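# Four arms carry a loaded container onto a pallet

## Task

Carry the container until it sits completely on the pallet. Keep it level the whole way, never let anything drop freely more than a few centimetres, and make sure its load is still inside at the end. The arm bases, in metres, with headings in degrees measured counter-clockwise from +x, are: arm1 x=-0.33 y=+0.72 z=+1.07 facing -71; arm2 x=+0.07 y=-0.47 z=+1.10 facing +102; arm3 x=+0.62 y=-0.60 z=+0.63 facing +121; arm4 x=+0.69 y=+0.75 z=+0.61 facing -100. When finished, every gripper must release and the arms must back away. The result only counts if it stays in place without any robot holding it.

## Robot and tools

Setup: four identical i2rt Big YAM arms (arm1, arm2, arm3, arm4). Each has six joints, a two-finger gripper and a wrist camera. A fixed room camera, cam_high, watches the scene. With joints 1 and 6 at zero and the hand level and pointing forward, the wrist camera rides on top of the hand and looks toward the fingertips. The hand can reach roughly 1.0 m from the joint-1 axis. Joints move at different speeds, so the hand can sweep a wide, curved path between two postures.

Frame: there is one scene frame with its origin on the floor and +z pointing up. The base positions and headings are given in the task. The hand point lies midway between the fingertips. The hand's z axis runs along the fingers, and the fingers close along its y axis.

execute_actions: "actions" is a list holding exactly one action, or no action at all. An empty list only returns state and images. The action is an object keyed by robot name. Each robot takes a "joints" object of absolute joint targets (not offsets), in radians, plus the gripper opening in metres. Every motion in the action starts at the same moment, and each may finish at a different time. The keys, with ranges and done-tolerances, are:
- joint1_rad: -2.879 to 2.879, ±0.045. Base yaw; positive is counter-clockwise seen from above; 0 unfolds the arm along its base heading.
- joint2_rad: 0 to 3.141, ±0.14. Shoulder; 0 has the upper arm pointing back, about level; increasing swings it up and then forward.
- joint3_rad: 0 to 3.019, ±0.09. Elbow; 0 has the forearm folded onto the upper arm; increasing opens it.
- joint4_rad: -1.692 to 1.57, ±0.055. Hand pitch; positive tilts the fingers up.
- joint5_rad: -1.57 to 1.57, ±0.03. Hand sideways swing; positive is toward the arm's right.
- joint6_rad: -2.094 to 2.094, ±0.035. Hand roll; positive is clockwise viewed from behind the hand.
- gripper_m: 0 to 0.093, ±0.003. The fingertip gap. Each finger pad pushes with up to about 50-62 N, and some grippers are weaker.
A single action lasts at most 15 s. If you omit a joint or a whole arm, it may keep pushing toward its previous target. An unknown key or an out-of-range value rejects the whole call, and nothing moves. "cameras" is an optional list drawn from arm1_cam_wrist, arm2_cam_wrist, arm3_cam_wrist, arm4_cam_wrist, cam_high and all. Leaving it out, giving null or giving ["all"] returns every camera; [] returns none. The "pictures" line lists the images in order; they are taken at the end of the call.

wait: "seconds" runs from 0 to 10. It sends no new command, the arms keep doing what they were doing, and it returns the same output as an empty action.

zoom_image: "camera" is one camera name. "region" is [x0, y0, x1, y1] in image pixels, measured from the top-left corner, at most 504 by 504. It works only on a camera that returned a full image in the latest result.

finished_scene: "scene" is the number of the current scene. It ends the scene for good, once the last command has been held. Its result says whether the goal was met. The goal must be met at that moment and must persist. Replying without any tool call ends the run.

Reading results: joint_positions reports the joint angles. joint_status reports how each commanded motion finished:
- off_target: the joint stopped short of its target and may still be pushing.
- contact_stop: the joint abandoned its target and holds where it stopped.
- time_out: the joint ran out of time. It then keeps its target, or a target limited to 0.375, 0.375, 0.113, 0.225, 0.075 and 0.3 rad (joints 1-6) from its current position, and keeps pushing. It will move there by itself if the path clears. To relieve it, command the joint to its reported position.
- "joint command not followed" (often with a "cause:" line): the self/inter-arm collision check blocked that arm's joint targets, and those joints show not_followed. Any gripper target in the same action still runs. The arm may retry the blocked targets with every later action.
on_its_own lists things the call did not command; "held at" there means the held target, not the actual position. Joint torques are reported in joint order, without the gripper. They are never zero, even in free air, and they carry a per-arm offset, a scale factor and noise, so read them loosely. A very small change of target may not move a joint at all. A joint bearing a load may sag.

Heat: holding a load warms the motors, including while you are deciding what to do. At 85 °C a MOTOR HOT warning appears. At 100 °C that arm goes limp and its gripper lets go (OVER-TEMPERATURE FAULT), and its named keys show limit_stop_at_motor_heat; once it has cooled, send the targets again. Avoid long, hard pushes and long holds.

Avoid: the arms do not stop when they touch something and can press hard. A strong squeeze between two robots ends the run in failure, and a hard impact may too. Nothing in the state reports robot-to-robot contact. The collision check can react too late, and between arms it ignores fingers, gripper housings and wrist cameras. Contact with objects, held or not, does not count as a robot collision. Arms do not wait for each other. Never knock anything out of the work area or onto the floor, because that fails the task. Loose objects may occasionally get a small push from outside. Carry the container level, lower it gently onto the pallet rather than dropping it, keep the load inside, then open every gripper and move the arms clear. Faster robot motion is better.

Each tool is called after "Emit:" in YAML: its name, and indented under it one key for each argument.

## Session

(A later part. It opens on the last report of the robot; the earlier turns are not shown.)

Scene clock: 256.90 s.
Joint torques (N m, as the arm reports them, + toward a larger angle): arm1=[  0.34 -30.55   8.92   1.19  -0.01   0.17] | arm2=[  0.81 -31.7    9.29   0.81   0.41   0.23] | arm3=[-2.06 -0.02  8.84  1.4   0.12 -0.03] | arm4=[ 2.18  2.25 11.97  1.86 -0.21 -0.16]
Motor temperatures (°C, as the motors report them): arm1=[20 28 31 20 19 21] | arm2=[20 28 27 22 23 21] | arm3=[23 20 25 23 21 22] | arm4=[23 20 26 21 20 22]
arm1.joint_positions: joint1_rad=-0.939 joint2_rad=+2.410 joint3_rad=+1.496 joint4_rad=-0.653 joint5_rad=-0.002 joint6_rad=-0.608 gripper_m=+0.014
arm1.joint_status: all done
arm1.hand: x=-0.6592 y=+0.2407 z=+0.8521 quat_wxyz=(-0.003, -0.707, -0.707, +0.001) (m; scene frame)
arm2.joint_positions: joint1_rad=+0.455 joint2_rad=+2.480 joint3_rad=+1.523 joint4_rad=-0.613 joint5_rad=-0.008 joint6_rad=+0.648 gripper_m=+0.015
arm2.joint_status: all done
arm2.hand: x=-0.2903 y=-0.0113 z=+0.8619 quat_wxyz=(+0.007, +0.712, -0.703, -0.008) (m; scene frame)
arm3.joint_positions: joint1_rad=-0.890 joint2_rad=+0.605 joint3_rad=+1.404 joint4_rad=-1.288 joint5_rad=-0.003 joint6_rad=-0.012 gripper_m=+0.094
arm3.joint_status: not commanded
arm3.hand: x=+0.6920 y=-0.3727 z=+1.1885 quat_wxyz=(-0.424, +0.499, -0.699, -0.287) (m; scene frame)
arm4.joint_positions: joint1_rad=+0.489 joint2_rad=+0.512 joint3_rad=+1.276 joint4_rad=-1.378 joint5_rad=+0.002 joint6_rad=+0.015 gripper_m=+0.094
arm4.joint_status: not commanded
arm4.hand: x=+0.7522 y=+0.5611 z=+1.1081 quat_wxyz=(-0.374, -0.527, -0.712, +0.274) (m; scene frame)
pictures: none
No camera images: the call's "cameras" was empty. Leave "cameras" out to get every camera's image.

Emit:
execute_actions:
  actions:
    - {"arm1":{"joints":{"joint1_rad":-0.681,"joint2_rad":2.238,"joint3_rad":1.292,"joint4_rad":-0.49,"joint6_rad":-0.345}},"arm2":{"joints":{"joint1_rad":0.228,"joint2_rad":2.262,"joint3_rad":1.272,"joint4_rad":-0.413,"joint6_rad":0.435}}}
  cameras: []

Emit:
execute_actions:
  actions:
    - {"arm1":{"joints":{"joint1_rad":-0.28,"joint2_rad":2.205,"joint3_rad":1.182,"joint4_rad":-0.423,"joint6_rad":0.055}},"arm2":{"joints":{"joint1_rad":-0.182,"joint2_rad":2.23,"joint3_rad":1.122,"joint4_rad":-0.314,"joint6_rad":0.025}}}
  cameras: ["cam_high"]

Scene clock: 266.33 s.
Joint torques (N m, as the arm reports them, + toward a larger angle): arm1=[ -0.41 -28.19   8.22   1.02  -0.03   0.1 ] | arm2=[  0.58 -27.7    7.51   0.99   0.44   0.12] | arm3=[-2.48  0.21  8.73  1.4   0.14 -0.03] | arm4=[ 2.16  2.25 11.98  1.87 -0.21 -0.17]
Motor temperatures (°C, as the motors report them): arm1=[20 28 31 20 19 21] | arm2=[20 28 26 22 23 21] | arm3=[23 20 25 23 21 22] | arm4=[23 20 26 21 20 22]
arm1.joint_positions: joint1_rad=-0.696 joint2_rad=+2.314 joint3_rad=+1.245 joint4_rad=-0.500 joint5_rad=-0.001 joint6_rad=-0.352 gripper_m=+0.014
arm1.joint_status: all done
arm1.hand: x=-0.5092 y=+0.2409 z=+0.8504 quat_wxyz=(-0.002, -0.712, -0.702, +0.000) (m; scene frame)
arm2.joint_positions: joint1_rad=+0.222 joint2_rad=+2.380 joint3_rad=+1.241 joint4_rad=-0.435 joint5_rad=-0.009 joint6_rad=+0.429 gripper_m=+0.015
arm2.joint_status: all done
arm2.hand: x=-0.1414 y=-0.0145 z=+0.8582 quat_wxyz=(+0.008, +0.707, -0.707, -0.007) (m; scene frame)
arm3.joint_positions: joint1_rad=-0.890 joint2_rad=+0.605 joint3_rad=+1.404 joint4_rad=-1.288 joint5_rad=-0.003 joint6_rad=-0.012 gripper_m=+0.094
arm3.joint_status: not commanded
arm3.hand: x=+0.6920 y=-0.3727 z=+1.1885 quat_wxyz=(-0.424, +0.499, -0.699, -0.287) (m; scene frame)
arm4.joint_positions: joint1_rad=+0.489 joint2_rad=+0.512 joint3_rad=+1.276 joint4_rad=-1.378 joint5_rad=+0.002 joint6_rad=+0.015 gripper_m=+0.094
arm4.joint_status: not commanded
arm4.hand: x=+0.7522 y=+0.5611 z=+1.1081 quat_wxyz=(-0.374, -0.527, -0.712, +0.274) (m; scene frame)
pictures: none
No camera images: the call's "cameras" was empty. Leave "cameras" out to get every camera's image.

Scene clock: 267.77 s.
Joint torques (N m, as the arm reports them, + toward a larger angle): arm1=[  0.46 -26.26   6.96   1.31  -0.14   0.22] | arm2=[  1.64 -25.16   5.99   0.64   0.22   0.34] | arm3=[-2.54  0.2   8.83  1.48  0.14 -0.04] | arm4=[ 2.17  2.28 11.97  1.87 -0.21 -0.16]
Motor temperatures (°C, as the motors report them): arm1=[20 28 31 20 19 21] | arm2=[20 28 26 22 23 21] | arm3=[23 20 25 23 21 22] | arm4=[23 20 26 21 20 22]
arm1.joint_positions: joint1_rad=-0.296 joint2_rad=+2.275 joint3_rad=+1.146 joint4_rad=-0.439 joint5_rad=+0.003 joint6_rad=+0.037 gripper_m=+0.014
arm1.joint_status: all done
arm1.hand: x=-0.3102 y=+0.2366 z=+0.8522 quat_wxyz=(-0.001, -0.708, -0.706, +0.002) (m; scene frame)
arm2.joint_positions: joint1_rad=-0.200 joint2_rad=+2.333 joint3_rad=+1.098 joint4_rad=-0.328 joint5_rad=-0.005 joint6_rad=-0.002 gripper_m=+0.015
arm2.joint_status: all done
arm2.hand: x=+0.0646 y=-0.0103 z=+0.8565 quat_wxyz=(+0.002, +0.710, -0.704, -0.011) (m; scene frame)
arm3.joint_positions: joint1_rad=-0.890 joint2_rad=+0.605 joint3_rad=+1.404 joint4_rad=-1.288 joint5_rad=-0.003 joint6_rad=-0.012 gripper_m=+0.094
arm3.joint_status: not commanded
arm3.hand: x=+0.6920 y=-0.3727 z=+1.1885 quat_wxyz=(-0.424, +0.499, -0.699, -0.287) (m; scene frame)
arm4.joint_positions: joint1_rad=+0.489 joint2_rad=+0.512 joint3_rad=+1.276 joint4_rad=-1.378 joint5_rad=+0.002 joint6_rad=+0.015 gripper_m=+0.094
arm4.joint_status: not commanded
arm4.hand: x=+0.7522 y=+0.5611 z=+1.1081 quat_wxyz=(-0.374, -0.527, -0.712, +0.274) (m; scene frame)
pictures: cam_high
Images, in order (width x height): cam_high 504x504.

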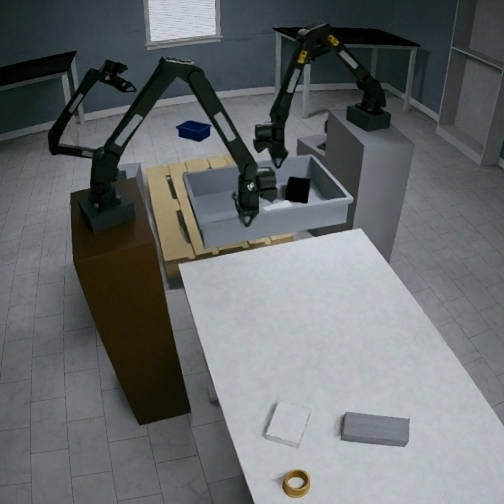

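Emit:
execute_actions:
  actions:
    - {"arm1":{"joints":{"joint1_rad":-0.075,"joint2_rad":2.248,"joint3_rad":1.255,"joint4_rad":-0.472,"joint6_rad":0.258}},"arm2":{"joints":{"joint1_rad":-0.39,"joint2_rad":2.272,"joint3_rad":1.18,"joint4_rad":-0.355,"joint6_rad":-0.185}}}
  cameras: []

Scene clock: 275.97 s.
Joint torques (N m, as the arm reports them, + toward a larger angle): arm1=[ -0.21 -25.11   9.22   0.67   0.08  -0.04] | arm2=[  2.77 -22.31   9.01  -0.05  -0.07   0.34] | arm3=[-2.13  0.25  8.71  1.43  0.11 -0.02] | arm4=[ 2.17  2.25 11.97  1.86 -0.21 -0.16]
Motor temperatures (°C, as the motors report them): arm1=[20 27 30 20 19 21] | arm2=[20 27 26 22 23 21] | arm3=[23 20 25 23 21 22] | arm4=[23 20 26 21 20 22]
arm1.joint_positions: joint1_rad=-0.085 joint2_rad=+2.297 joint3_rad=+1.194 joint4_rad=-0.471 joint5_rad=-0.002 joint6_rad=+0.257 gripper_m=+0.014
arm1.joint_status: all done
arm1.hand: x=-0.2056 y=+0.2386 z=+0.8505 quat_wxyz=(-0.001, -0.711, -0.703, -0.002) (m; scene frame)
arm2.joint_positions: joint1_rad=-0.419 joint2_rad=+2.333 joint3_rad=+1.125 joint4_rad=-0.354 joint5_rad=+0.001 joint6_rad=-0.212 gripper_m=+0.015
arm2.joint_status: all done
arm2.hand: x=+0.1679 y=-0.0113 z=+0.8586 quat_wxyz=(-0.001, +0.707, -0.707, -0.009) (m; scene frame)
arm3.joint_positions: joint1_rad=-0.890 joint2_rad=+0.605 joint3_rad=+1.404 joint4_rad=-1.288 joint5_rad=-0.003 joint6_rad=-0.012 gripper_m=+0.094
arm3.joint_status: not commanded
arm3.hand: x=+0.6920 y=-0.3727 z=+1.1885 quat_wxyz=(-0.424, +0.499, -0.699, -0.287) (m; scene frame)
arm4.joint_positions: joint1_rad=+0.489 joint2_rad=+0.512 joint3_rad=+1.276 joint4_rad=-1.378 joint5_rad=+0.002 joint6_rad=+0.015 gripper_m=+0.094
arm4.joint_status: not commanded
arm4.hand: x=+0.7522 y=+0.5611 z=+1.1081 quat_wxyz=(-0.374, -0.527, -0.712, +0.274) (m; scene frame)
pictures: none
No camera images: the call's "cameras" was empty. Leave "cameras" out to get every camera's image.

Emit:
execute_actions:
  actions:
    - {"arm1":{"joints":{"joint1_rad":0.103,"joint2_rad":2.281,"joint3_rad":1.368,"joint4_rad":-0.538,"joint6_rad":0.435}},"arm2":{"joints":{"joint1_rad":-0.603,"joint2_rad":2.308,"joint3_rad":1.272,"joint4_rad":-0.415,"joint6_rad":-0.395}}}
  cameras: []

Emit:
execute_actions:
  actions:
    - {"arm1":{"joints":{"joint1_rad":0.26,"joint2_rad":2.346,"joint3_rad":1.55,"joint4_rad":-0.645,"joint6_rad":0.593}},"arm2":{"joints":{"joint1_rad":-0.774,"joint2_rad":2.351,"joint3_rad":1.435,"joint4_rad":-0.517,"joint6_rad":-0.567}}}
  cameras: ["cam_high","arm3_cam_wrist"]

Scene clock: 291.73 s.
Joint torques (N m, as the arm reports them, + toward a larger angle): arm1=[ -0.75 -27.     9.28   0.77   0.17  -0.14] | arm2=[  2.18 -23.25   8.59   0.07   0.09   0.26] | arm3=[-2.36 -0.05  8.68  1.37  0.13 -0.02] | arm4=[ 2.18  2.25 11.97  1.87 -0.21 -0.16]
Motor temperatures (°C, as the motors report them): arm1=[20 27 31 20 19 21] | arm2=[20 27 26 22 23 21] | arm3=[23 20 25 23 21 22] | arm4=[23 20 26 21 20 22]
arm1.joint_positions: joint1_rad=+0.103 joint2_rad=+2.340 joint3_rad=+1.312 joint4_rad=-0.542 joint5_rad=-0.004 joint6_rad=+0.444 gripper_m=+0.014
arm1.joint_status: all done
arm1.hand: x=-0.1025 y=+0.2369 z=+0.8514 quat_wxyz=(-0.002, -0.711, -0.703, -0.002) (m; scene frame)
arm2.joint_positions: joint1_rad=-0.625 joint2_rad=+2.369 joint3_rad=+1.228 joint4_rad=-0.417 joint5_rad=-0.003 joint6_rad=-0.415 gripper_m=+0.015
arm2.joint_status: all done
arm2.hand: x=+0.2723 y=-0.0114 z=+0.8556 quat_wxyz=(-0.002, +0.706, -0.708, -0.010) (m; scene frame)
arm3.joint_positions: joint1_rad=-0.890 joint2_rad=+0.605 joint3_rad=+1.404 joint4_rad=-1.288 joint5_rad=-0.003 joint6_rad=-0.012 gripper_m=+0.094
arm3.joint_status: not commanded
arm3.hand: x=+0.6920 y=-0.3727 z=+1.1885 quat_wxyz=(-0.424, +0.499, -0.699, -0.287) (m; scene frame)
arm4.joint_positions: joint1_rad=+0.489 joint2_rad=+0.512 joint3_rad=+1.276 joint4_rad=-1.378 joint5_rad=+0.002 joint6_rad=+0.015 gripper_m=+0.094
arm4.joint_status: not commanded
arm4.hand: x=+0.7522 y=+0.5611 z=+1.1081 quat_wxyz=(-0.374, -0.527, -0.712, +0.274) (m; scene frame)
pictures: none
No camera images: the call's "cameras" was empty. Leave "cameras" out to get every camera's image.

Scene clock: 293.00 s.
Joint torques (N m, as the arm reports them, + toward a larger angle): arm1=[ -0.72 -29.33  10.01   0.71   0.25  -0.17] | arm2=[  2.14 -25.64   9.77   0.1    0.06   0.23] | arm3=[-2.31  0.32  8.67  1.37  0.14 -0.03] | arm4=[ 2.19  2.24 11.97  1.86 -0.21 -0.16]
Motor temperatures (°C, as the motors report them): arm1=[20 27 31 20 19 21] | arm2=[20 27 26 22 23 21] | arm3=[23 20 25 23 21 22] | arm4=[23 20 26 21 20 22]
arm1.joint_positions: joint1_rad=+0.264 joint2_rad=+2.411 joint3_rad=+1.492 joint4_rad=-0.645 joint5_rad=-0.006 joint6_rad=+0.609 gripper_m=+0.014
arm1.joint_status: all done
arm1.hand: x=+0.0006 y=+0.2365 z=+0.8524 quat_wxyz=(-0.006, -0.713, -0.702, -0.003) (m; scene frame)
arm2.joint_positions: joint1_rad=-0.797 joint2_rad=+2.420 joint3_rad=+1.389 joint4_rad=-0.519 joint5_rad=-0.003 joint6_rad=-0.583 gripper_m=+0.015
arm2.joint_status: all done
arm2.hand: x=+0.3758 y=-0.0118 z=+0.8573 quat_wxyz=(-0.007, +0.704, -0.710, -0.010) (m; scene frame)
arm3.joint_positions: joint1_rad=-0.890 joint2_rad=+0.605 joint3_rad=+1.404 joint4_rad=-1.288 joint5_rad=-0.003 joint6_rad=-0.012 gripper_m=+0.094
arm3.joint_status: not commanded
arm3.hand: x=+0.6920 y=-0.3727 z=+1.1885 quat_wxyz=(-0.424, +0.499, -0.699, -0.287) (m; scene frame)
arm4.joint_positions: joint1_rad=+0.489 joint2_rad=+0.512 joint3_rad=+1.276 joint4_rad=-1.378 joint5_rad=+0.002 joint6_rad=+0.015 gripper_m=+0.094
arm4.joint_status: not commanded
arm4.hand: x=+0.7522 y=+0.5611 z=+1.1081 quat_wxyz=(-0.374, -0.527, -0.712, +0.274) (m; scene frame)
pictures: arm3_cam_wrist, cam_high
Images, in order (width x height): arm3_cam_wrist 504x504, cam_high 504x504.

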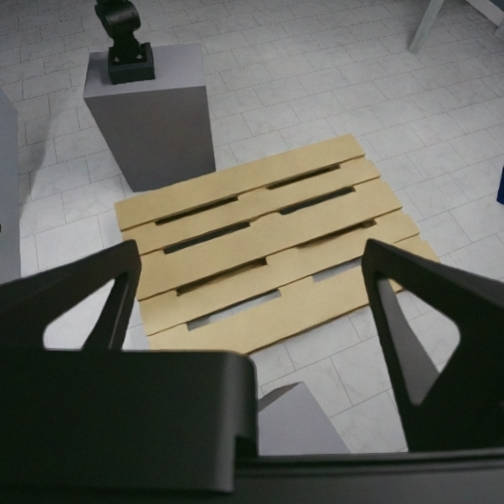

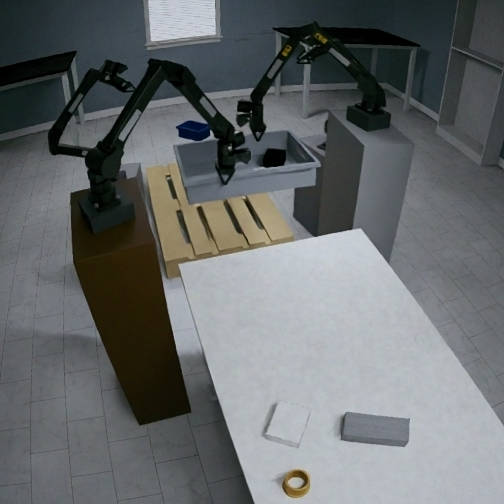

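Emit:
execute_actions:
  actions:
    - {"arm1":{"joints":{"joint1_rad":0.39,"joint2_rad":2.445,"joint3_rad":1.80,"joint4_rad":-0.785,"joint6_rad":0.725}},"arm2":{"joints":{"joint1_rad":-0.925,"joint2_rad":2.42,"joint3_rad":1.652,"joint4_rad":-0.655,"joint6_rad":-0.712}},"arm3":{"joints":{"joint3_rad":0.8,"joint4_rad":-1.6}}}
  cameras: []

Emit:
execute_actions:
  actions:
    - {"arm1":{"joints":{"joint1_rad":0.475,"joint2_rad":2.56,"joint3_rad":2.075,"joint4_rad":-0.935,"joint6_rad":0.81}},"arm2":{"joints":{"joint1_rad":-1.017,"joint2_rad":2.507,"joint3_rad":1.895,"joint4_rad":-0.795,"joint6_rad":-0.805}}}

Scene clock: 306.13 s.
Joint torques (N m, as the arm reports them, + toward a larger angle): arm1=[ -1.24 -32.26  11.38   0.51   0.16  -0.34] | arm2=[  1.22 -28.05  11.64  -0.17   0.18  -0.01] | arm3=[-2.17 -1.52  8.79  0.29  0.15 -0.04] | arm4=[ 2.17  2.26 11.98  1.86 -0.21 -0.17]
Motor temperatures (°C, as the motors report them): arm1=[20 27 32 20 19 21] | arm2=[20 27 26 22 23 21] | arm3=[23 20 25 23 21 22] | arm4=[23 20 27 21 20 22]
arm1.joint_positions: joint1_rad=+0.394 joint2_rad=+2.516 joint3_rad=+1.739 joint4_rad=-0.779 joint5_rad=-0.003 joint6_rad=+0.757 gripper_m=+0.014
arm1.joint_status: all done
arm1.hand: x=+0.1014 y=+0.2367 z=+0.8530 quat_wxyz=(-0.009, -0.719, -0.695, -0.002) (m; scene frame)
arm2.joint_positions: joint1_rad=-0.936 joint2_rad=+2.497 joint3_rad=+1.597 joint4_rad=-0.653 joint5_rad=-0.006 joint6_rad=-0.707 gripper_m=+0.015
arm2.joint_status: all done
arm2.hand: x=+0.4724 y=-0.0179 z=+0.8583 quat_wxyz=(-0.005, +0.699, -0.715, -0.010) (m; scene frame)
arm3.joint_positions: joint1_rad=-0.890 joint2_rad=+0.606 joint3_rad=+0.788 joint4_rad=-1.590 joint5_rad=-0.003 joint6_rad=-0.012 gripper_m=+0.094
arm3.joint_status: all done
arm3.hand: x=+0.6718 y=-0.4396 z=+0.8577 quat_wxyz=(-0.067, +0.576, -0.814, -0.040) (m; scene frame)
arm4.joint_positions: joint1_rad=+0.489 joint2_rad=+0.512 joint3_rad=+1.276 joint4_rad=-1.378 joint5_rad=+0.002 joint6_rad=+0.015 gripper_m=+0.094
arm4.joint_status: not commanded
arm4.hand: x=+0.7522 y=+0.5611 z=+1.1081 quat_wxyz=(-0.374, -0.527, -0.712, +0.274) (m; scene frame)
pictures: none
No camera images: the call's "cameras" was empty. Leave "cameras" out to get every camera's image.

Scene clock: 307.33 s.
Joint torques (N m, as the arm reports them, + toward a larger angle): arm1=[ -0.42 -34.02  13.55   0.14   0.06  -0.28] | arm2=[  0.46 -29.7   14.9   -0.24   0.17  -0.11] | arm3=[-1.97 -1.57  8.74  0.3   0.15 -0.01] | arm4=[ 2.17  2.27 11.97  1.86 -0.21 -0.16]
Motor temperatures (°C, as the motors report them): arm1=[20 27 32 20 19 21] | arm2=[20 27 26 22 23 21] | arm3=[23 20 25 23 21 22] | arm4=[23 20 27 21 20 22]
arm1.joint_positions: joint1_rad=+0.472 joint2_rad=+2.632 joint3_rad=+1.994 joint4_rad=-0.921 joint5_rad=-0.002 joint6_rad=+0.837 gripper_m=+0.014
arm1.joint_status: all done
arm1.hand: x=+0.1741 y=+0.2354 z=+0.8526 quat_wxyz=(-0.008, -0.719, -0.695, -0.001) (m; scene frame)
arm2.joint_positions: joint1_rad=-1.021 joint2_rad=+2.585 joint3_rad=+1.815 joint4_rad=-0.791 joint5_rad=-0.006 joint6_rad=-0.791 gripper_m=+0.015
arm2.joint_status: all done
arm2.hand: x=+0.5446 y=-0.0201 z=+0.8598 quat_wxyz=(-0.002, +0.699, -0.715, -0.009) (m; scene frame)
arm3.joint_positions: joint1_rad=-0.890 joint2_rad=+0.606 joint3_rad=+0.788 joint4_rad=-1.590 joint5_rad=-0.003 joint6_rad=-0.012 gripper_m=+0.094
arm3.joint_status: not commanded
arm3.hand: x=+0.6718 y=-0.4396 z=+0.8577 quat_wxyz=(-0.067, +0.576, -0.814, -0.040) (m; scene frame)
arm4.joint_positions: joint1_rad=+0.489 joint2_rad=+0.512 joint3_rad=+1.276 joint4_rad=-1.378 joint5_rad=+0.002 joint6_rad=+0.015 gripper_m=+0.094
arm4.joint_status: not commanded
arm4.hand: x=+0.7522 y=+0.5611 z=+1.1081 quat_wxyz=(-0.374, -0.527, -0.712, +0.274) (m; scene frame)
pictures: arm1_cam_wrist, arm2_cam_wrist, arm3_cam_wrist, arm4_cam_wrist, cam_high
Images, in order (width x height): arm1_cam_wrist 504x504, arm2_cam_wrist 504x504, arm3_cam_wrist 504x504, arm4_cam_wrist 504x504, cam_high 504x504.

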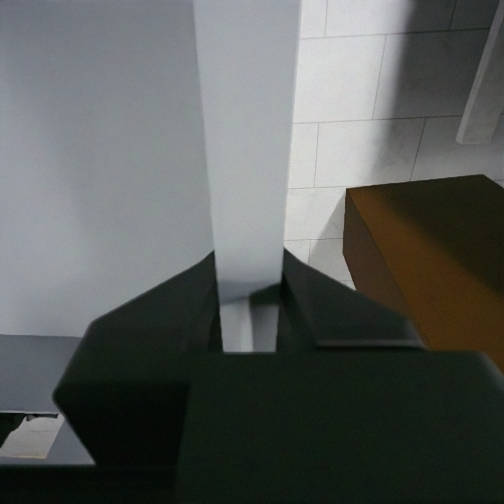

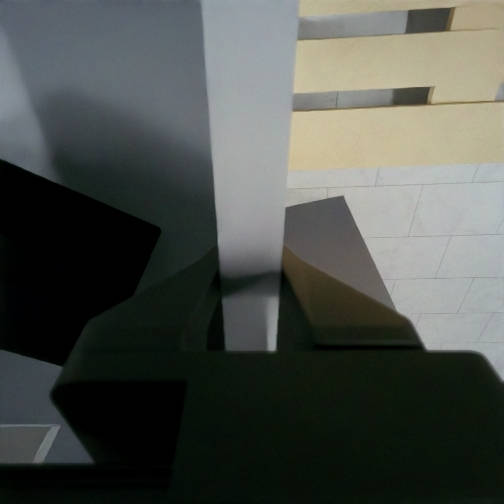

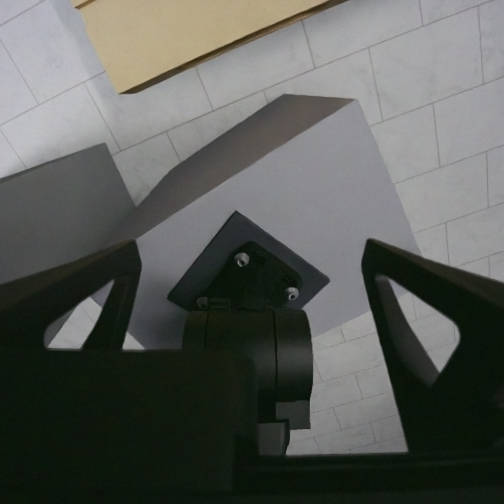

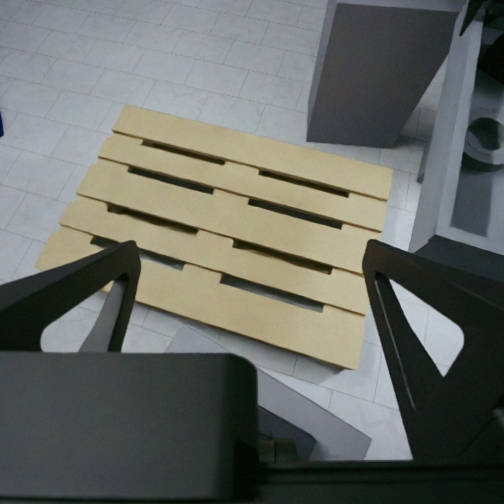

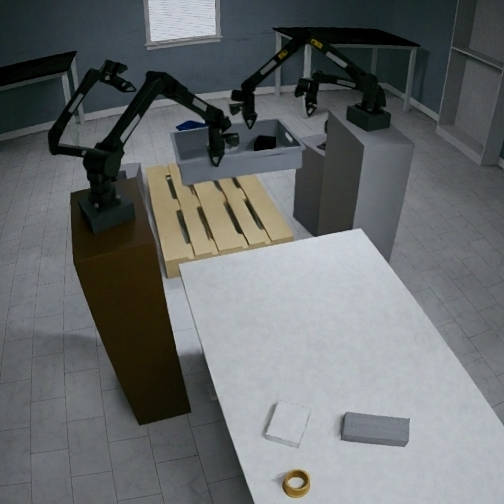

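Emit:
execute_actions:
  actions:
    - {"arm3":{"joints":{"joint1_rad":0.089,"joint2_rad":1.0,"joint3_rad":1.1,"joint4_rad":-1.67,"joint6_rad":-0.95,"gripper_m":0.06}},"arm4":{"joints":{"joint1_rad":-0.40,"joint2_rad":1.2,"joint3_rad":1.665,"joint4_rad":-1.69,"joint6_rad":1.01,"gripper_m":0.06}}}
  cameras: []

Emit:
execute_actions:
  actions:
    - {"arm3":{"joints":{"joint2_rad":1.40,"joint3_rad":1.53}},"arm4":{"joints":{"joint2_rad":1.47}}}
  cameras: ["arm3_cam_wrist","arm4_cam_wrist","cam_high"]

Scene clock: 338.07 s.
Joint torques (N m, as the arm reports them, + toward a larger angle): arm1=[ -0.56 -34.36  13.55   0.2    0.11  -0.27] | arm2=[  0.41 -29.83  14.89  -0.28   0.17  -0.11] | arm3=[-0.79 -8.53 10.81 -0.02 -0.02 -0.24] | arm4=[ 1.14 -5.53 12.52  0.53 -0.06  0.1 ]
Motor temperatures (°C, as the motors report them): arm1=[20 29 36 20 19 21] | arm2=[20 28 29 22 22 21] | arm3=[23 20 26 23 21 22] | arm4=[23 20 27 21 20 22]
arm1.joint_positions: joint1_rad=+0.472 joint2_rad=+2.632 joint3_rad=+1.994 joint4_rad=-0.921 joint5_rad=-0.002 joint6_rad=+0.837 gripper_m=+0.014
arm1.joint_status: not commanded
arm1.hand: x=+0.1741 y=+0.2354 z=+0.8526 quat_wxyz=(-0.008, -0.719, -0.695, -0.001) (m; scene frame)
arm2.joint_positions: joint1_rad=-1.021 joint2_rad=+2.585 joint3_rad=+1.815 joint4_rad=-0.791 joint5_rad=-0.006 joint6_rad=-0.791 gripper_m=+0.015
arm2.joint_status: not commanded
arm2.hand: x=+0.5446 y=-0.0201 z=+0.8598 quat_wxyz=(-0.002, +0.699, -0.715, -0.009) (m; scene frame)
arm3.joint_positions: joint1_rad=+0.082 joint2_rad=+1.012 joint3_rad=+1.055 joint4_rad=-1.661 joint5_rad=+0.000 joint6_rad=-0.937 gripper_m=+0.060
arm3.joint_status: all done
arm3.hand: x=+0.4707 y=-0.3913 z=+0.8850 quat_wxyz=(+0.024, +1.000, -0.007, +0.018) (m; scene frame)
arm4.joint_positions: joint1_rad=-0.397 joint2_rad=+1.191 joint3_rad=+1.644 joint4_rad=-1.676 joint5_rad=+0.001 joint6_rad=+0.993 gripper_m=+0.060
arm4.joint_status: all done
arm4.hand: x=+0.4878 y=+0.4421 z=+1.0561 quat_wxyz=(-0.149, -0.984, +0.000, +0.097) (m; scene frame)
pictures: none
No camera images: the call's "cameras" was empty. Leave "cameras" out to get every camera's image.

Scene clock: 339.40 s.
Joint torques (N m, as the arm reports them, + toward a larger angle): arm1=[ -0.44 -34.33  13.56   0.16   0.12  -0.28] | arm2=[  0.44 -29.84  14.87  -0.26   0.17  -0.11] | arm3=[ -0.62 -14.91  11.64   0.01  -0.03  -0.21] | arm4=[  1.16 -10.33  12.71   0.14  -0.06   0.12]
Motor temperatures (°C, as the motors report them): arm1=[20 29 36 20 19 21] | arm2=[20 28 30 22 22 21] | arm3=[23 20 26 23 21 22] | arm4=[23 20 27 21 20 22]
arm1.joint_positions: joint1_rad=+0.472 joint2_rad=+2.632 joint3_rad=+1.994 joint4_rad=-0.921 joint5_rad=-0.002 joint6_rad=+0.837 gripper_m=+0.014
arm1.joint_status: not commanded
arm1.hand: x=+0.1741 y=+0.2354 z=+0.8526 quat_wxyz=(-0.008, -0.719, -0.695, -0.001) (m; scene frame)
arm2.joint_positions: joint1_rad=-1.021 joint2_rad=+2.585 joint3_rad=+1.815 joint4_rad=-0.791 joint5_rad=-0.006 joint6_rad=-0.791 gripper_m=+0.015
arm2.joint_status: not commanded
arm2.hand: x=+0.5446 y=-0.0201 z=+0.8598 quat_wxyz=(-0.002, +0.699, -0.715, -0.009) (m; scene frame)
arm3.joint_positions: joint1_rad=+0.082 joint2_rad=+1.412 joint3_rad=+1.473 joint4_rad=-1.664 joint5_rad=+0.000 joint6_rad=-0.938 gripper_m=+0.060
arm3.joint_status: all done
arm3.hand: x=+0.3812 y=-0.2657 z=+0.9171 quat_wxyz=(+0.018, +1.000, -0.007, +0.014) (m; scene frame)
arm4.joint_positions: joint1_rad=-0.397 joint2_rad=+1.466 joint3_rad=+1.647 joint4_rad=-1.678 joint5_rad=+0.001 joint6_rad=+0.994 gripper_m=+0.060
arm4.joint_status: all done
arm4.hand: x=+0.4482 y=+0.3811 z=+0.9512 quat_wxyz=(-0.035, -0.999, +0.001, +0.022) (m; scene frame)
pictures: arm3_cam_wrist, arm4_cam_wrist, cam_high
Images, in order (width x height): arm3_cam_wrist 504x504, arm4_cam_wrist 504x504, cam_high 504x504.

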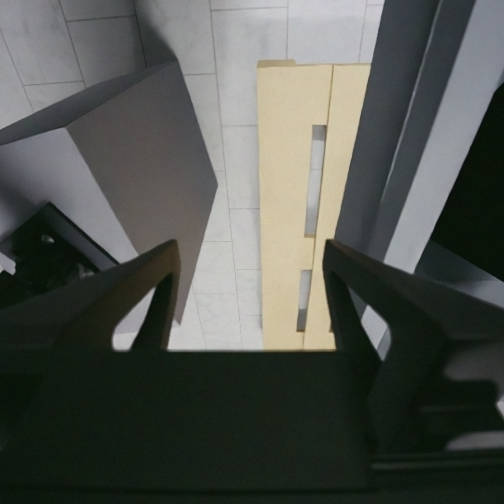

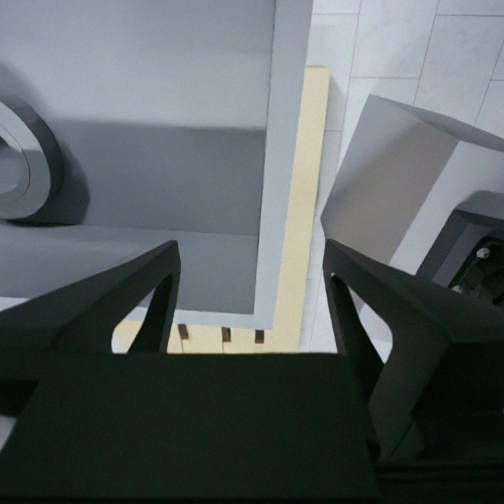

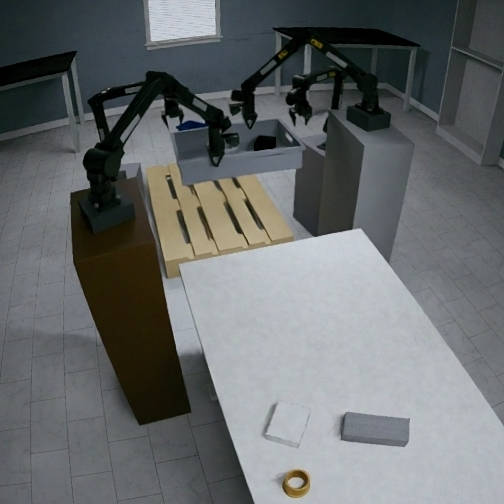

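Emit:
execute_actions:
  actions:
    - {"arm3":{"joints":{"joint1_rad":0.14,"joint2_rad":1.66,"joint3_rad":1.88,"joint4_rad":-1.69,"joint6_rad":-0.885}},"arm4":{"joints":{"joint1_rad":-0.422,"joint2_rad":1.485,"joint3_rad":1.565,"joint4_rad":-1.65,"joint6_rad":0.97}}}
  cameras: ["arm3_cam_wrist","arm4_cam_wrist","cam_high"]

Scene clock: 355.33 s.
Joint torques (N m, as the arm reports them, + toward a larger angle): arm1=[ -0.44 -34.39  13.56   0.23   0.11  -0.28] | arm2=[  0.42 -29.88  14.87  -0.25   0.17  -0.11] | arm3=[ -1.01 -20.78  11.6    0.13  -0.05  -0.03] | arm4=[ 0.45 -9.93 11.09  0.95 -0.06 -0.18]
Motor temperatures (°C, as the motors report them): arm1=[20 30 37 20 19 21] | arm2=[20 28 30 22 22 21] | arm3=[23 21 27 23 21 22] | arm4=[23 21 27 21 20 22]
arm1.joint_positions: joint1_rad=+0.472 joint2_rad=+2.632 joint3_rad=+1.994 joint4_rad=-0.921 joint5_rad=-0.002 joint6_rad=+0.837 gripper_m=+0.014
arm1.joint_status: not commanded
arm1.hand: x=+0.1741 y=+0.2354 z=+0.8526 quat_wxyz=(-0.008, -0.719, -0.695, -0.001) (m; scene frame)
arm2.joint_positions: joint1_rad=-1.021 joint2_rad=+2.585 joint3_rad=+1.815 joint4_rad=-0.791 joint5_rad=-0.006 joint6_rad=-0.791 gripper_m=+0.015
arm2.joint_status: not commanded
arm2.hand: x=+0.5446 y=-0.0201 z=+0.8598 quat_wxyz=(-0.002, +0.699, -0.715, -0.009) (m; scene frame)
arm3.joint_positions: joint1_rad=+0.136 joint2_rad=+1.676 joint3_rad=+1.824 joint4_rad=-1.682 joint5_rad=+0.000 joint6_rad=-0.898 gripper_m=+0.060
arm3.joint_status: all done
arm3.hand: x=+0.2928 y=-0.1898 z=+0.9336 quat_wxyz=(-0.009, +1.000, +0.000, -0.007) (m; scene frame)
arm4.joint_positions: joint1_rad=-0.411 joint2_rad=+1.473 joint3_rad=+1.561 joint4_rad=-1.664 joint5_rad=+0.001 joint6_rad=+0.986 gripper_m=+0.060
arm4.joint_status: all done
arm4.hand: x=+0.4497 y=+0.3940 z=+0.9150 quat_wxyz=(-0.002, -1.000, +0.004, +0.001) (m; scene frame)
pictures: arm3_cam_wrist, arm4_cam_wrist, cam_high
Images, in order (width x height): arm3_cam_wrist 504x504, arm4_cam_wrist 504x504, cam_high 504x504.

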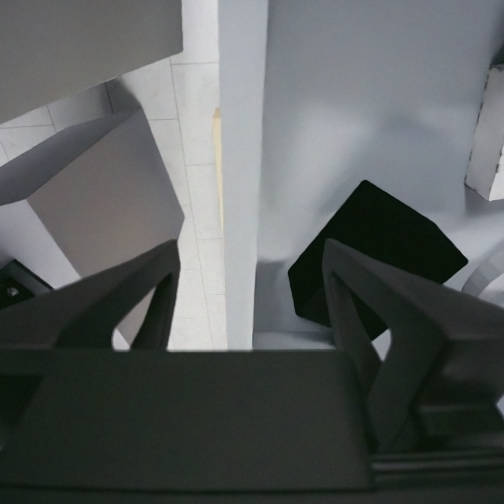

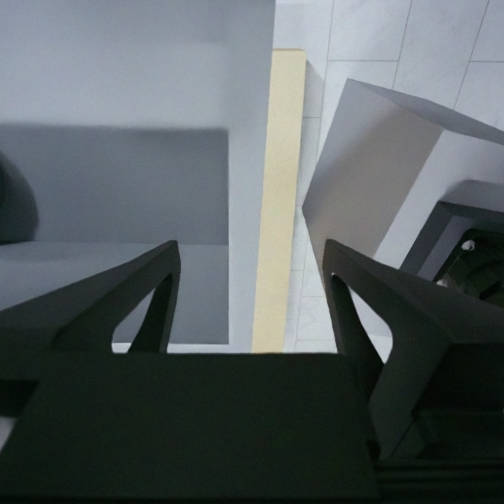

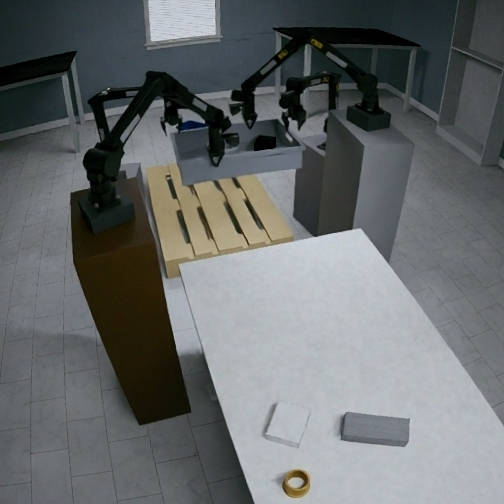

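Emit:
execute_actions:
  actions:
    - {"arm3":{"joints":{"joint3_rad":1.715,"joint4_rad":-1.585}},"arm4":{"joints":{"joint3_rad":1.485,"joint4_rad":-1.565}}}
  cameras: []

Emit:
execute_actions:
  actions:
    - {"arm3":{"joints":{"joint3_rad":1.61,"joint4_rad":-1.49}},"arm4":{"joints":{"joint3_rad":1.407,"joint4_rad":-1.485}}}
  cameras: ["arm3_cam_wrist","arm4_cam_wrist"]

Scene clock: 368.03 s.
Joint torques (N m, as the arm reports them, + toward a larger angle): arm1=[ -0.46 -34.34  13.59   0.19   0.12  -0.28] | arm2=[  0.43 -29.82  14.86  -0.26   0.17  -0.11] | arm3=[ -0.87 -19.16   8.85   1.04  -0.05  -0.03] | arm4=[  0.46 -10.61  11.37   0.97  -0.05  -0.18]
Motor temperatures (°C, as the motors report them): arm1=[20 30 37 20 19 21] | arm2=[20 28 30 22 22 21] | arm3=[23 21 27 23 21 22] | arm4=[23 21 27 21 20 22]
arm1.joint_positions: joint1_rad=+0.472 joint2_rad=+2.632 joint3_rad=+1.994 joint4_rad=-0.921 joint5_rad=-0.002 joint6_rad=+0.837 gripper_m=+0.014
arm1.joint_status: not commanded
arm1.hand: x=+0.1741 y=+0.2354 z=+0.8526 quat_wxyz=(-0.008, -0.719, -0.695, -0.001) (m; scene frame)
arm2.joint_positions: joint1_rad=-1.021 joint2_rad=+2.585 joint3_rad=+1.815 joint4_rad=-0.791 joint5_rad=-0.006 joint6_rad=-0.791 gripper_m=+0.015
arm2.joint_status: not commanded
arm2.hand: x=+0.5446 y=-0.0201 z=+0.8598 quat_wxyz=(-0.002, +0.699, -0.715, -0.009) (m; scene frame)
arm3.joint_positions: joint1_rad=+0.136 joint2_rad=+1.671 joint3_rad=+1.699 joint4_rad=-1.599 joint5_rad=+0.000 joint6_rad=-0.897 gripper_m=+0.060
arm3.joint_status: all done
arm3.hand: x=+0.2976 y=-0.1958 z=+0.8881 quat_wxyz=(+0.006, +1.000, +0.000, +0.005) (m; scene frame)
arm4.joint_positions: joint1_rad=-0.411 joint2_rad=+1.474 joint3_rad=+1.482 joint4_rad=-1.580 joint5_rad=+0.001 joint6_rad=+0.986 gripper_m=+0.060
arm4.joint_status: all done
arm4.hand: x=+0.4481 y=+0.3915 z=+0.8843 quat_wxyz=(-0.004, -1.000, +0.004, +0.002) (m; scene frame)
pictures: none
No camera images: the call's "cameras" was empty. Leave "cameras" out to get every camera's image.

Scene clock: 368.87 s.
Joint torques (N m, as the arm reports them, + toward a larger angle): arm1=[ -0.41 -34.35  13.55   0.19   0.12  -0.28] | arm2=[  0.41 -29.9   14.87  -0.26   0.17  -0.11] | arm3=[ -1.42 -19.46   8.75   1.06  -0.03  -0.02] | arm4=[ 0.43 -9.37 11.42  0.96 -0.05 -0.17]
Motor temperatures (°C, as the motors report them): arm1=[20 30 37 20 19 21] | arm2=[20 28 30 22 22 21] | arm3=[23 21 27 23 21 22] | arm4=[23 21 27 21 20 22]
arm1.joint_positions: joint1_rad=+0.472 joint2_rad=+2.632 joint3_rad=+1.994 joint4_rad=-0.921 joint5_rad=-0.002 joint6_rad=+0.837 gripper_m=+0.014
arm1.joint_status: not commanded
arm1.hand: x=+0.1741 y=+0.2354 z=+0.8526 quat_wxyz=(-0.008, -0.719, -0.695, -0.001) (m; scene frame)
arm2.joint_positions: joint1_rad=-1.021 joint2_rad=+2.585 joint3_rad=+1.815 joint4_rad=-0.791 joint5_rad=-0.006 joint6_rad=-0.791 gripper_m=+0.015
arm2.joint_status: not commanded
arm2.hand: x=+0.5446 y=-0.0201 z=+0.8598 quat_wxyz=(-0.002, +0.699, -0.715, -0.009) (m; scene frame)
arm3.joint_positions: joint1_rad=+0.136 joint2_rad=+1.671 joint3_rad=+1.595 joint4_rad=-1.504 joint5_rad=+0.000 joint6_rad=-0.897 gripper_m=+0.060
arm3.joint_status: all done
arm3.hand: x=+0.2998 y=-0.1984 z=+0.8487 quat_wxyz=(+0.009, +1.000, +0.000, +0.007) (m; scene frame)
arm4.joint_positions: joint1_rad=-0.411 joint2_rad=+1.474 joint3_rad=+1.403 joint4_rad=-1.500 joint5_rad=+0.001 joint6_rad=+0.986 gripper_m=+0.060
arm4.joint_status: all done
arm4.hand: x=+0.4483 y=+0.3917 z=+0.8541 quat_wxyz=(-0.004, -1.000, +0.003, +0.002) (m; scene frame)
pictures: arm3_cam_wrist, arm4_cam_wrist
Images, in order (width x height): arm3_cam_wrist 504x504, arm4_cam_wrist 504x504.

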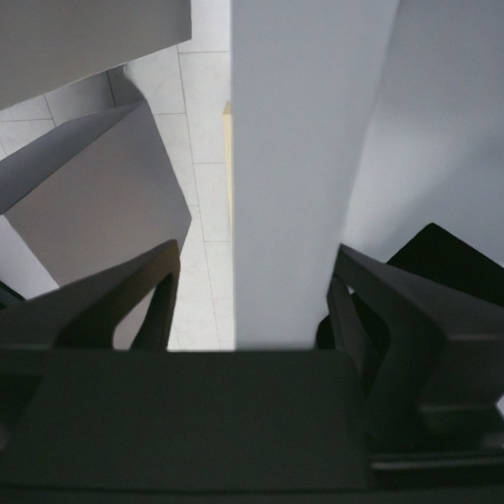

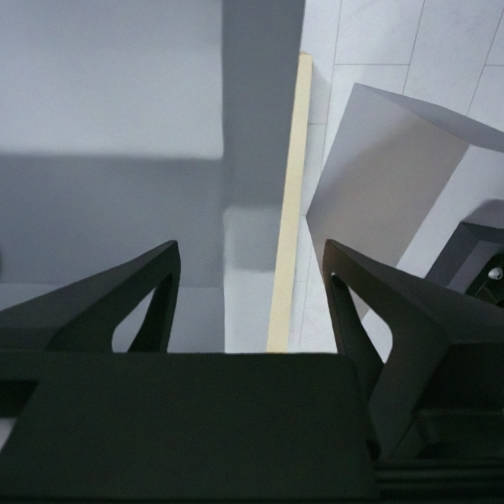

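Emit:
execute_actions:
  actions:
    - {"arm3":{"joints":{"joint4_rad":-1.46,"gripper_m":0}},"arm4":{"joints":{"gripper_m":0}}}
  cameras: ["arm3_cam_wrist","arm4_cam_wrist","cam_high"]

Scene clock: 374.40 s.
Joint torques (N m, as the arm reports them, + toward a larger angle): arm1=[ -0.46 -34.42  13.54   0.36   0.07  -0.29] | arm2=[  0.3  -29.9   14.88  -0.26   0.17  -0.11] | arm3=[ -1.27 -19.58   8.76   0.82  -0.28  -0.24] | arm4=[  0.96 -10.1   11.53   0.82   0.18  -0.3 ]
Motor temperatures (°C, as the motors report them): arm1=[20 30 37 20 19 21] | arm2=[20 29 31 22 22 21] | arm3=[23 21 27 23 21 22] | arm4=[23 21 27 21 20 22]
arm1.joint_positions: joint1_rad=+0.472 joint2_rad=+2.632 joint3_rad=+1.994 joint4_rad=-0.927 joint5_rad=-0.001 joint6_rad=+0.837 gripper_m=+0.014
arm1.joint_status: not commanded
arm1.hand: x=+0.1729 y=+0.2362 z=+0.8526 quat_wxyz=(-0.005, -0.719, -0.695, -0.001) (m; scene frame)
arm2.joint_positions: joint1_rad=-1.018 joint2_rad=+2.585 joint3_rad=+1.815 joint4_rad=-0.791 joint5_rad=-0.006 joint6_rad=-0.791 gripper_m=+0.015
arm2.joint_status: not commanded
arm2.hand: x=+0.5436 y=-0.0190 z=+0.8598 quat_wxyz=(-0.002, +0.700, -0.714, -0.009) (m; scene frame)
arm3.joint_positions: joint1_rad=+0.137 joint2_rad=+1.668 joint3_rad=+1.595 joint4_rad=-1.470 joint5_rad=+0.005 joint6_rad=-0.870 gripper_m=+0.012
arm3.joint_status: gripper_m off_target (ended at +0.012, target +0.000); the others done
arm3.hand: x=+0.2950 y=-0.1918 z=+0.8499 quat_wxyz=(-0.007, +1.000, -0.013, -0.002) (m; scene frame)
arm4.joint_positions: joint1_rad=-0.415 joint2_rad=+1.474 joint3_rad=+1.401 joint4_rad=-1.494 joint5_rad=-0.005 joint6_rad=+0.999 gripper_m=+0.015
arm4.joint_status: gripper_m off_target (ended at +0.015, target +0.000)
arm4.hand: x=+0.4468 y=+0.3914 z=+0.8536 quat_wxyz=(-0.008, -1.000, +0.012, +0.001) (m; scene frame)
pictures: arm3_cam_wrist, arm4_cam_wrist, cam_high
Images, in order (width x height): arm3_cam_wrist 504x504, arm4_cam_wrist 504x504, cam_high 504x504.

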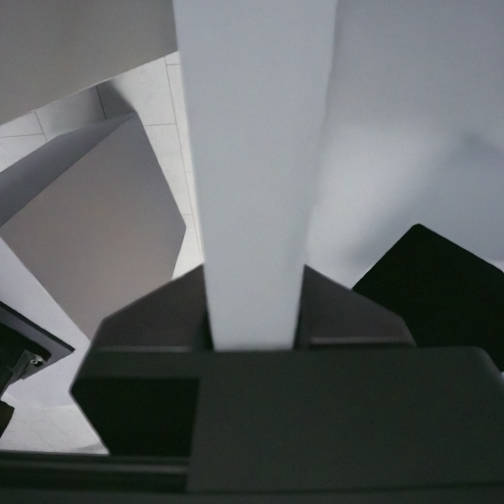

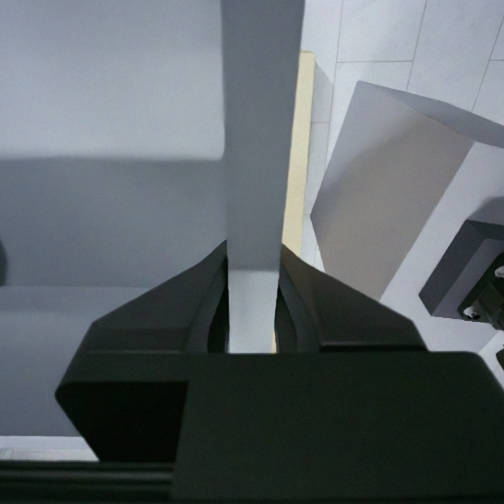

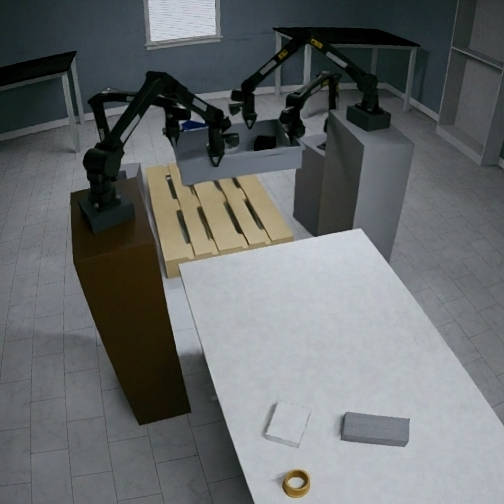

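Emit:
execute_actions:
  actions:
    - {"arm1":{"joints":{"joint2_rad":2.60,"joint3_rad":2.04}},"arm2":{"joints":{"joint2_rad":2.56,"joint3_rad":1.86}},"arm3":{"joints":{"joint2_rad":1.62,"joint3_rad":1.60,"joint4_rad":-1.45}},"arm4":{"joints":{"joint2_rad":1.42,"joint3_rad":1.50,"joint4_rad":-1.52}}}
  cameras: []

Scene clock: 387.63 s.
Joint torques (N m, as the arm reports them, + toward a larger angle): arm1=[ -0.53 -30.73  10.81   0.43   0.2   -0.27] | arm2=[  0.17 -25.95  11.8   -0.26   0.17  -0.12] | arm3=[ -1.19 -22.25   8.84   0.73  -0.59  -0.26] | arm4=[  0.83 -14.16  19.88  -0.04   0.19  -0.3 ]
Motor temperatures (°C, as the motors report them): arm1=[20 31 38 20 19 21] | arm2=[20 29 31 22 22 21] | arm3=[23 21 26 23 21 22] | arm4=[23 21 27 21 20 22]
arm1.joint_positions: joint1_rad=+0.472 joint2_rad=+2.632 joint3_rad=+1.994 joint4_rad=-0.928 joint5_rad=-0.004 joint6_rad=+0.836 gripper_m=+0.014
arm1.joint_status: all done
arm1.hand: x=+0.1728 y=+0.2372 z=+0.8520 quat_wxyz=(-0.004, -0.719, -0.695, -0.002) (m; scene frame)
arm2.joint_positions: joint1_rad=-1.018 joint2_rad=+2.586 joint3_rad=+1.815 joint4_rad=-0.791 joint5_rad=-0.006 joint6_rad=-0.791 gripper_m=+0.015
arm2.joint_status: all done
arm2.hand: x=+0.5433 y=-0.0193 z=+0.8591 quat_wxyz=(-0.001, +0.700, -0.714, -0.009) (m; scene frame)
arm3.joint_positions: joint1_rad=+0.137 joint2_rad=+1.663 joint3_rad=+1.583 joint4_rad=-1.454 joint5_rad=+0.013 joint6_rad=-0.869 gripper_m=+0.012
arm3.joint_status: all done
arm3.hand: x=+0.2962 y=-0.1911 z=+0.8481 quat_wxyz=(-0.013, +1.000, -0.014, -0.002) (m; scene frame)
arm4.joint_positions: joint1_rad=-0.415 joint2_rad=+1.471 joint3_rad=+1.413 joint4_rad=-1.507 joint5_rad=-0.005 joint6_rad=+0.999 gripper_m=+0.015
arm4.joint_status: all done
arm4.hand: x=+0.4470 y=+0.3917 z=+0.8595 quat_wxyz=(-0.008, -1.000, +0.012, +0.002) (m; scene frame)
pictures: none
No camera images: the call's "cameras" was empty. Leave "cameras" out to get every camera's image.

Emit:
execute_actions:
  actions:
    - {"arm1":{"joints":{"joint2_rad":2.63,"joint3_rad":2.015}},"arm2":{"joints":{"joint2_rad":2.59,"joint3_rad":1.835}},"arm3":{"joints":{"joint2_rad":1.575,"joint3_rad":1.63}},"arm4":{"joints":{"joint2_rad":1.395,"joint4_rad":-1.53}}}
  cameras: []

Emit:
execute_actions:
  actions:
    - {"arm1":{"joints":{"gripper_m":0.04}},"arm2":{"joints":{"gripper_m":0.04}}}

Scene clock: 393.67 s.
Joint torques (N m, as the arm reports them, + toward a larger angle): arm1=[ -0.51 -28.01   8.82   0.52   0.22  -0.27] | arm2=[  0.23 -23.74   9.58  -0.25   0.17  -0.1 ] | arm3=[ -1.16 -25.31  11.08   0.61  -0.62  -0.23] | arm4=[  0.81 -15.63  19.81  -0.34   0.21  -0.3 ]
Motor temperatures (°C, as the motors report them): arm1=[20 30 37 20 19 21] | arm2=[20 29 30 22 22 21] | arm3=[23 22 26 23 21 22] | arm4=[23 21 30 21 20 22]
arm1.joint_positions: joint1_rad=+0.472 joint2_rad=+2.632 joint3_rad=+1.994 joint4_rad=-0.930 joint5_rad=-0.004 joint6_rad=+0.835 gripper_m=+0.014
arm1.joint_status: all done
arm1.hand: x=+0.1726 y=+0.2375 z=+0.8520 quat_wxyz=(-0.003, -0.719, -0.695, -0.003) (m; scene frame)
arm2.joint_positions: joint1_rad=-1.018 joint2_rad=+2.586 joint3_rad=+1.815 joint4_rad=-0.791 joint5_rad=-0.006 joint6_rad=-0.791 gripper_m=+0.015
arm2.joint_status: all done
arm2.hand: x=+0.5433 y=-0.0193 z=+0.8591 quat_wxyz=(-0.001, +0.700, -0.714, -0.009) (m; scene frame)
arm3.joint_positions: joint1_rad=+0.137 joint2_rad=+1.658 joint3_rad=+1.583 joint4_rad=-1.453 joint5_rad=+0.014 joint6_rad=-0.869 gripper_m=+0.012
arm3.joint_status: all done
arm3.hand: x=+0.2963 y=-0.1911 z=+0.8506 quat_wxyz=(-0.016, +1.000, -0.014, -0.004) (m; scene frame)
arm4.joint_positions: joint1_rad=-0.415 joint2_rad=+1.469 joint3_rad=+1.414 joint4_rad=-1.508 joint5_rad=-0.005 joint6_rad=+0.999 gripper_m=+0.015
arm4.joint_status: all done
arm4.hand: x=+0.4473 y=+0.3920 z=+0.8603 quat_wxyz=(-0.009, -1.000, +0.012, +0.002) (m; scene frame)
pictures: none
No camera images: the call's "cameras" was empty. Leave "cameras" out to get every camera's image.

Scene clock: 394.47 s.
Joint torques (N m, as the arm reports them, + toward a larger angle): arm1=[  0.63 -27.9    8.88   0.4    0.19  -0.1 ] | arm2=[  0.28 -23.86   9.56  -0.25   0.06  -0.09] | arm3=[ -1.37 -25.85  11.14   0.31  -0.5   -0.23] | arm4=[  0.75 -15.39  19.78  -0.32  -0.08  -0.3 ]
Motor temperatures (°C, as the motors report them): arm1=[20 30 37 20 19 21] | arm2=[20 29 30 22 22 21] | arm3=[23 22 26 23 21 22] | arm4=[23 21 30 21 20 22]
arm1.joint_positions: joint1_rad=+0.472 joint2_rad=+2.632 joint3_rad=+1.994 joint4_rad=-0.930 joint5_rad=-0.004 joint6_rad=+0.822 gripper_m=+0.040
arm1.joint_status: all done
arm1.hand: x=+0.1724 y=+0.2374 z=+0.8520 quat_wxyz=(-0.003, -0.714, -0.700, -0.002) (m; scene frame)
arm2.joint_positions: joint1_rad=-1.018 joint2_rad=+2.586 joint3_rad=+1.815 joint4_rad=-0.791 joint5_rad=-0.003 joint6_rad=-0.792 gripper_m=+0.040
arm2.joint_status: all done
arm2.hand: x=+0.5435 y=-0.0196 z=+0.8591 quat_wxyz=(-0.001, +0.700, -0.714, -0.008) (m; scene frame)
arm3.joint_positions: joint1_rad=+0.137 joint2_rad=+1.658 joint3_rad=+1.583 joint4_rad=-1.444 joint5_rad=+0.011 joint6_rad=-0.869 gripper_m=+0.012
arm3.joint_status: not commanded
arm3.hand: x=+0.2946 y=-0.1898 z=+0.8506 quat_wxyz=(-0.018, +1.000, -0.014, -0.007) (m; scene frame)
arm4.joint_positions: joint1_rad=-0.416 joint2_rad=+1.469 joint3_rad=+1.414 joint4_rad=-1.508 joint5_rad=+0.001 joint6_rad=+0.999 gripper_m=+0.015
arm4.joint_status: not commanded
arm4.hand: x=+0.4462 y=+0.3929 z=+0.8603 quat_wxyz=(-0.007, -1.000, +0.013, +0.004) (m; scene frame)
pictures: arm1_cam_wrist, arm2_cam_wrist, arm3_cam_wrist, arm4_cam_wrist, cam_high
Images, in order (width x height): arm1_cam_wrist 504x504, arm2_cam_wrist 504x504, arm3_cam_wrist 504x504, arm4_cam_wrist 504x504, cam_high 504x504.

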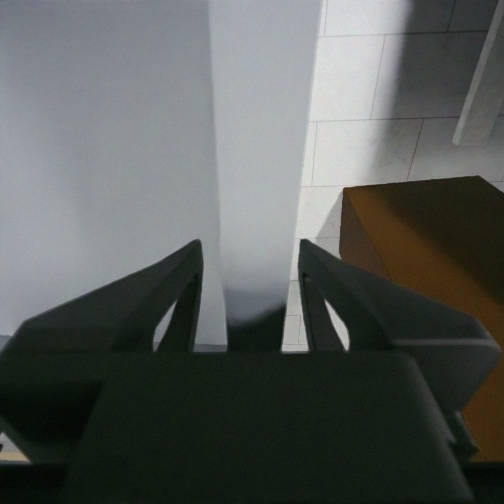

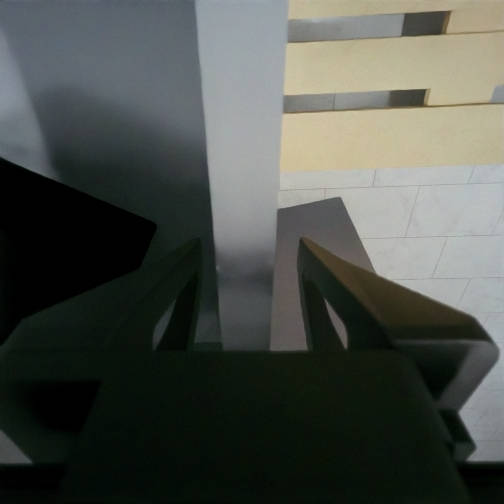

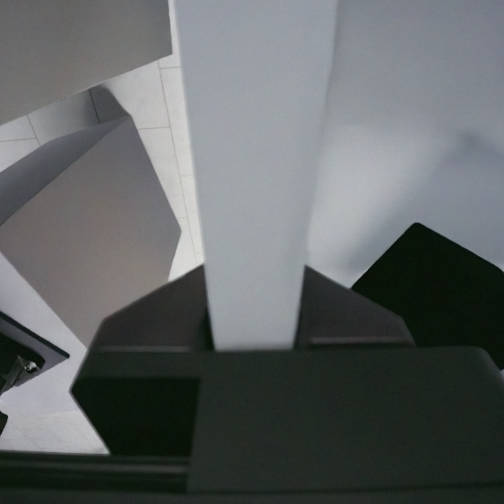

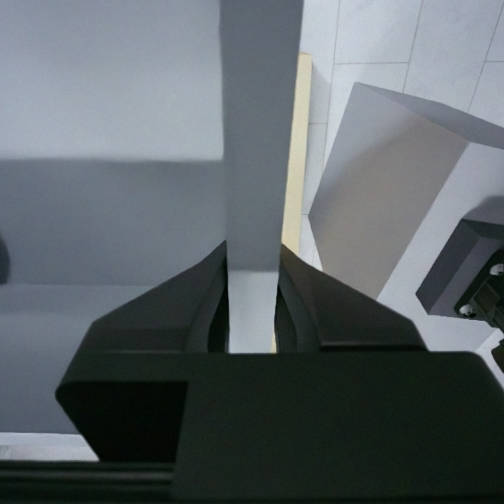

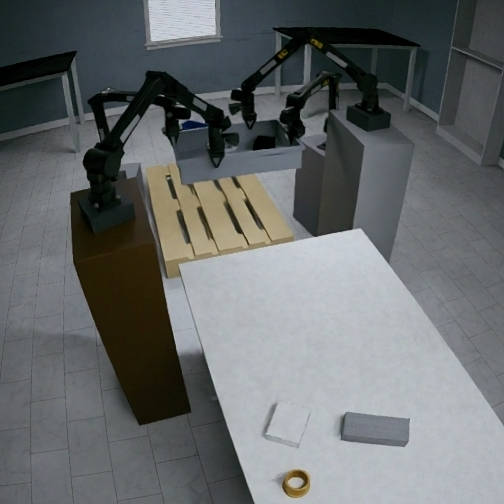

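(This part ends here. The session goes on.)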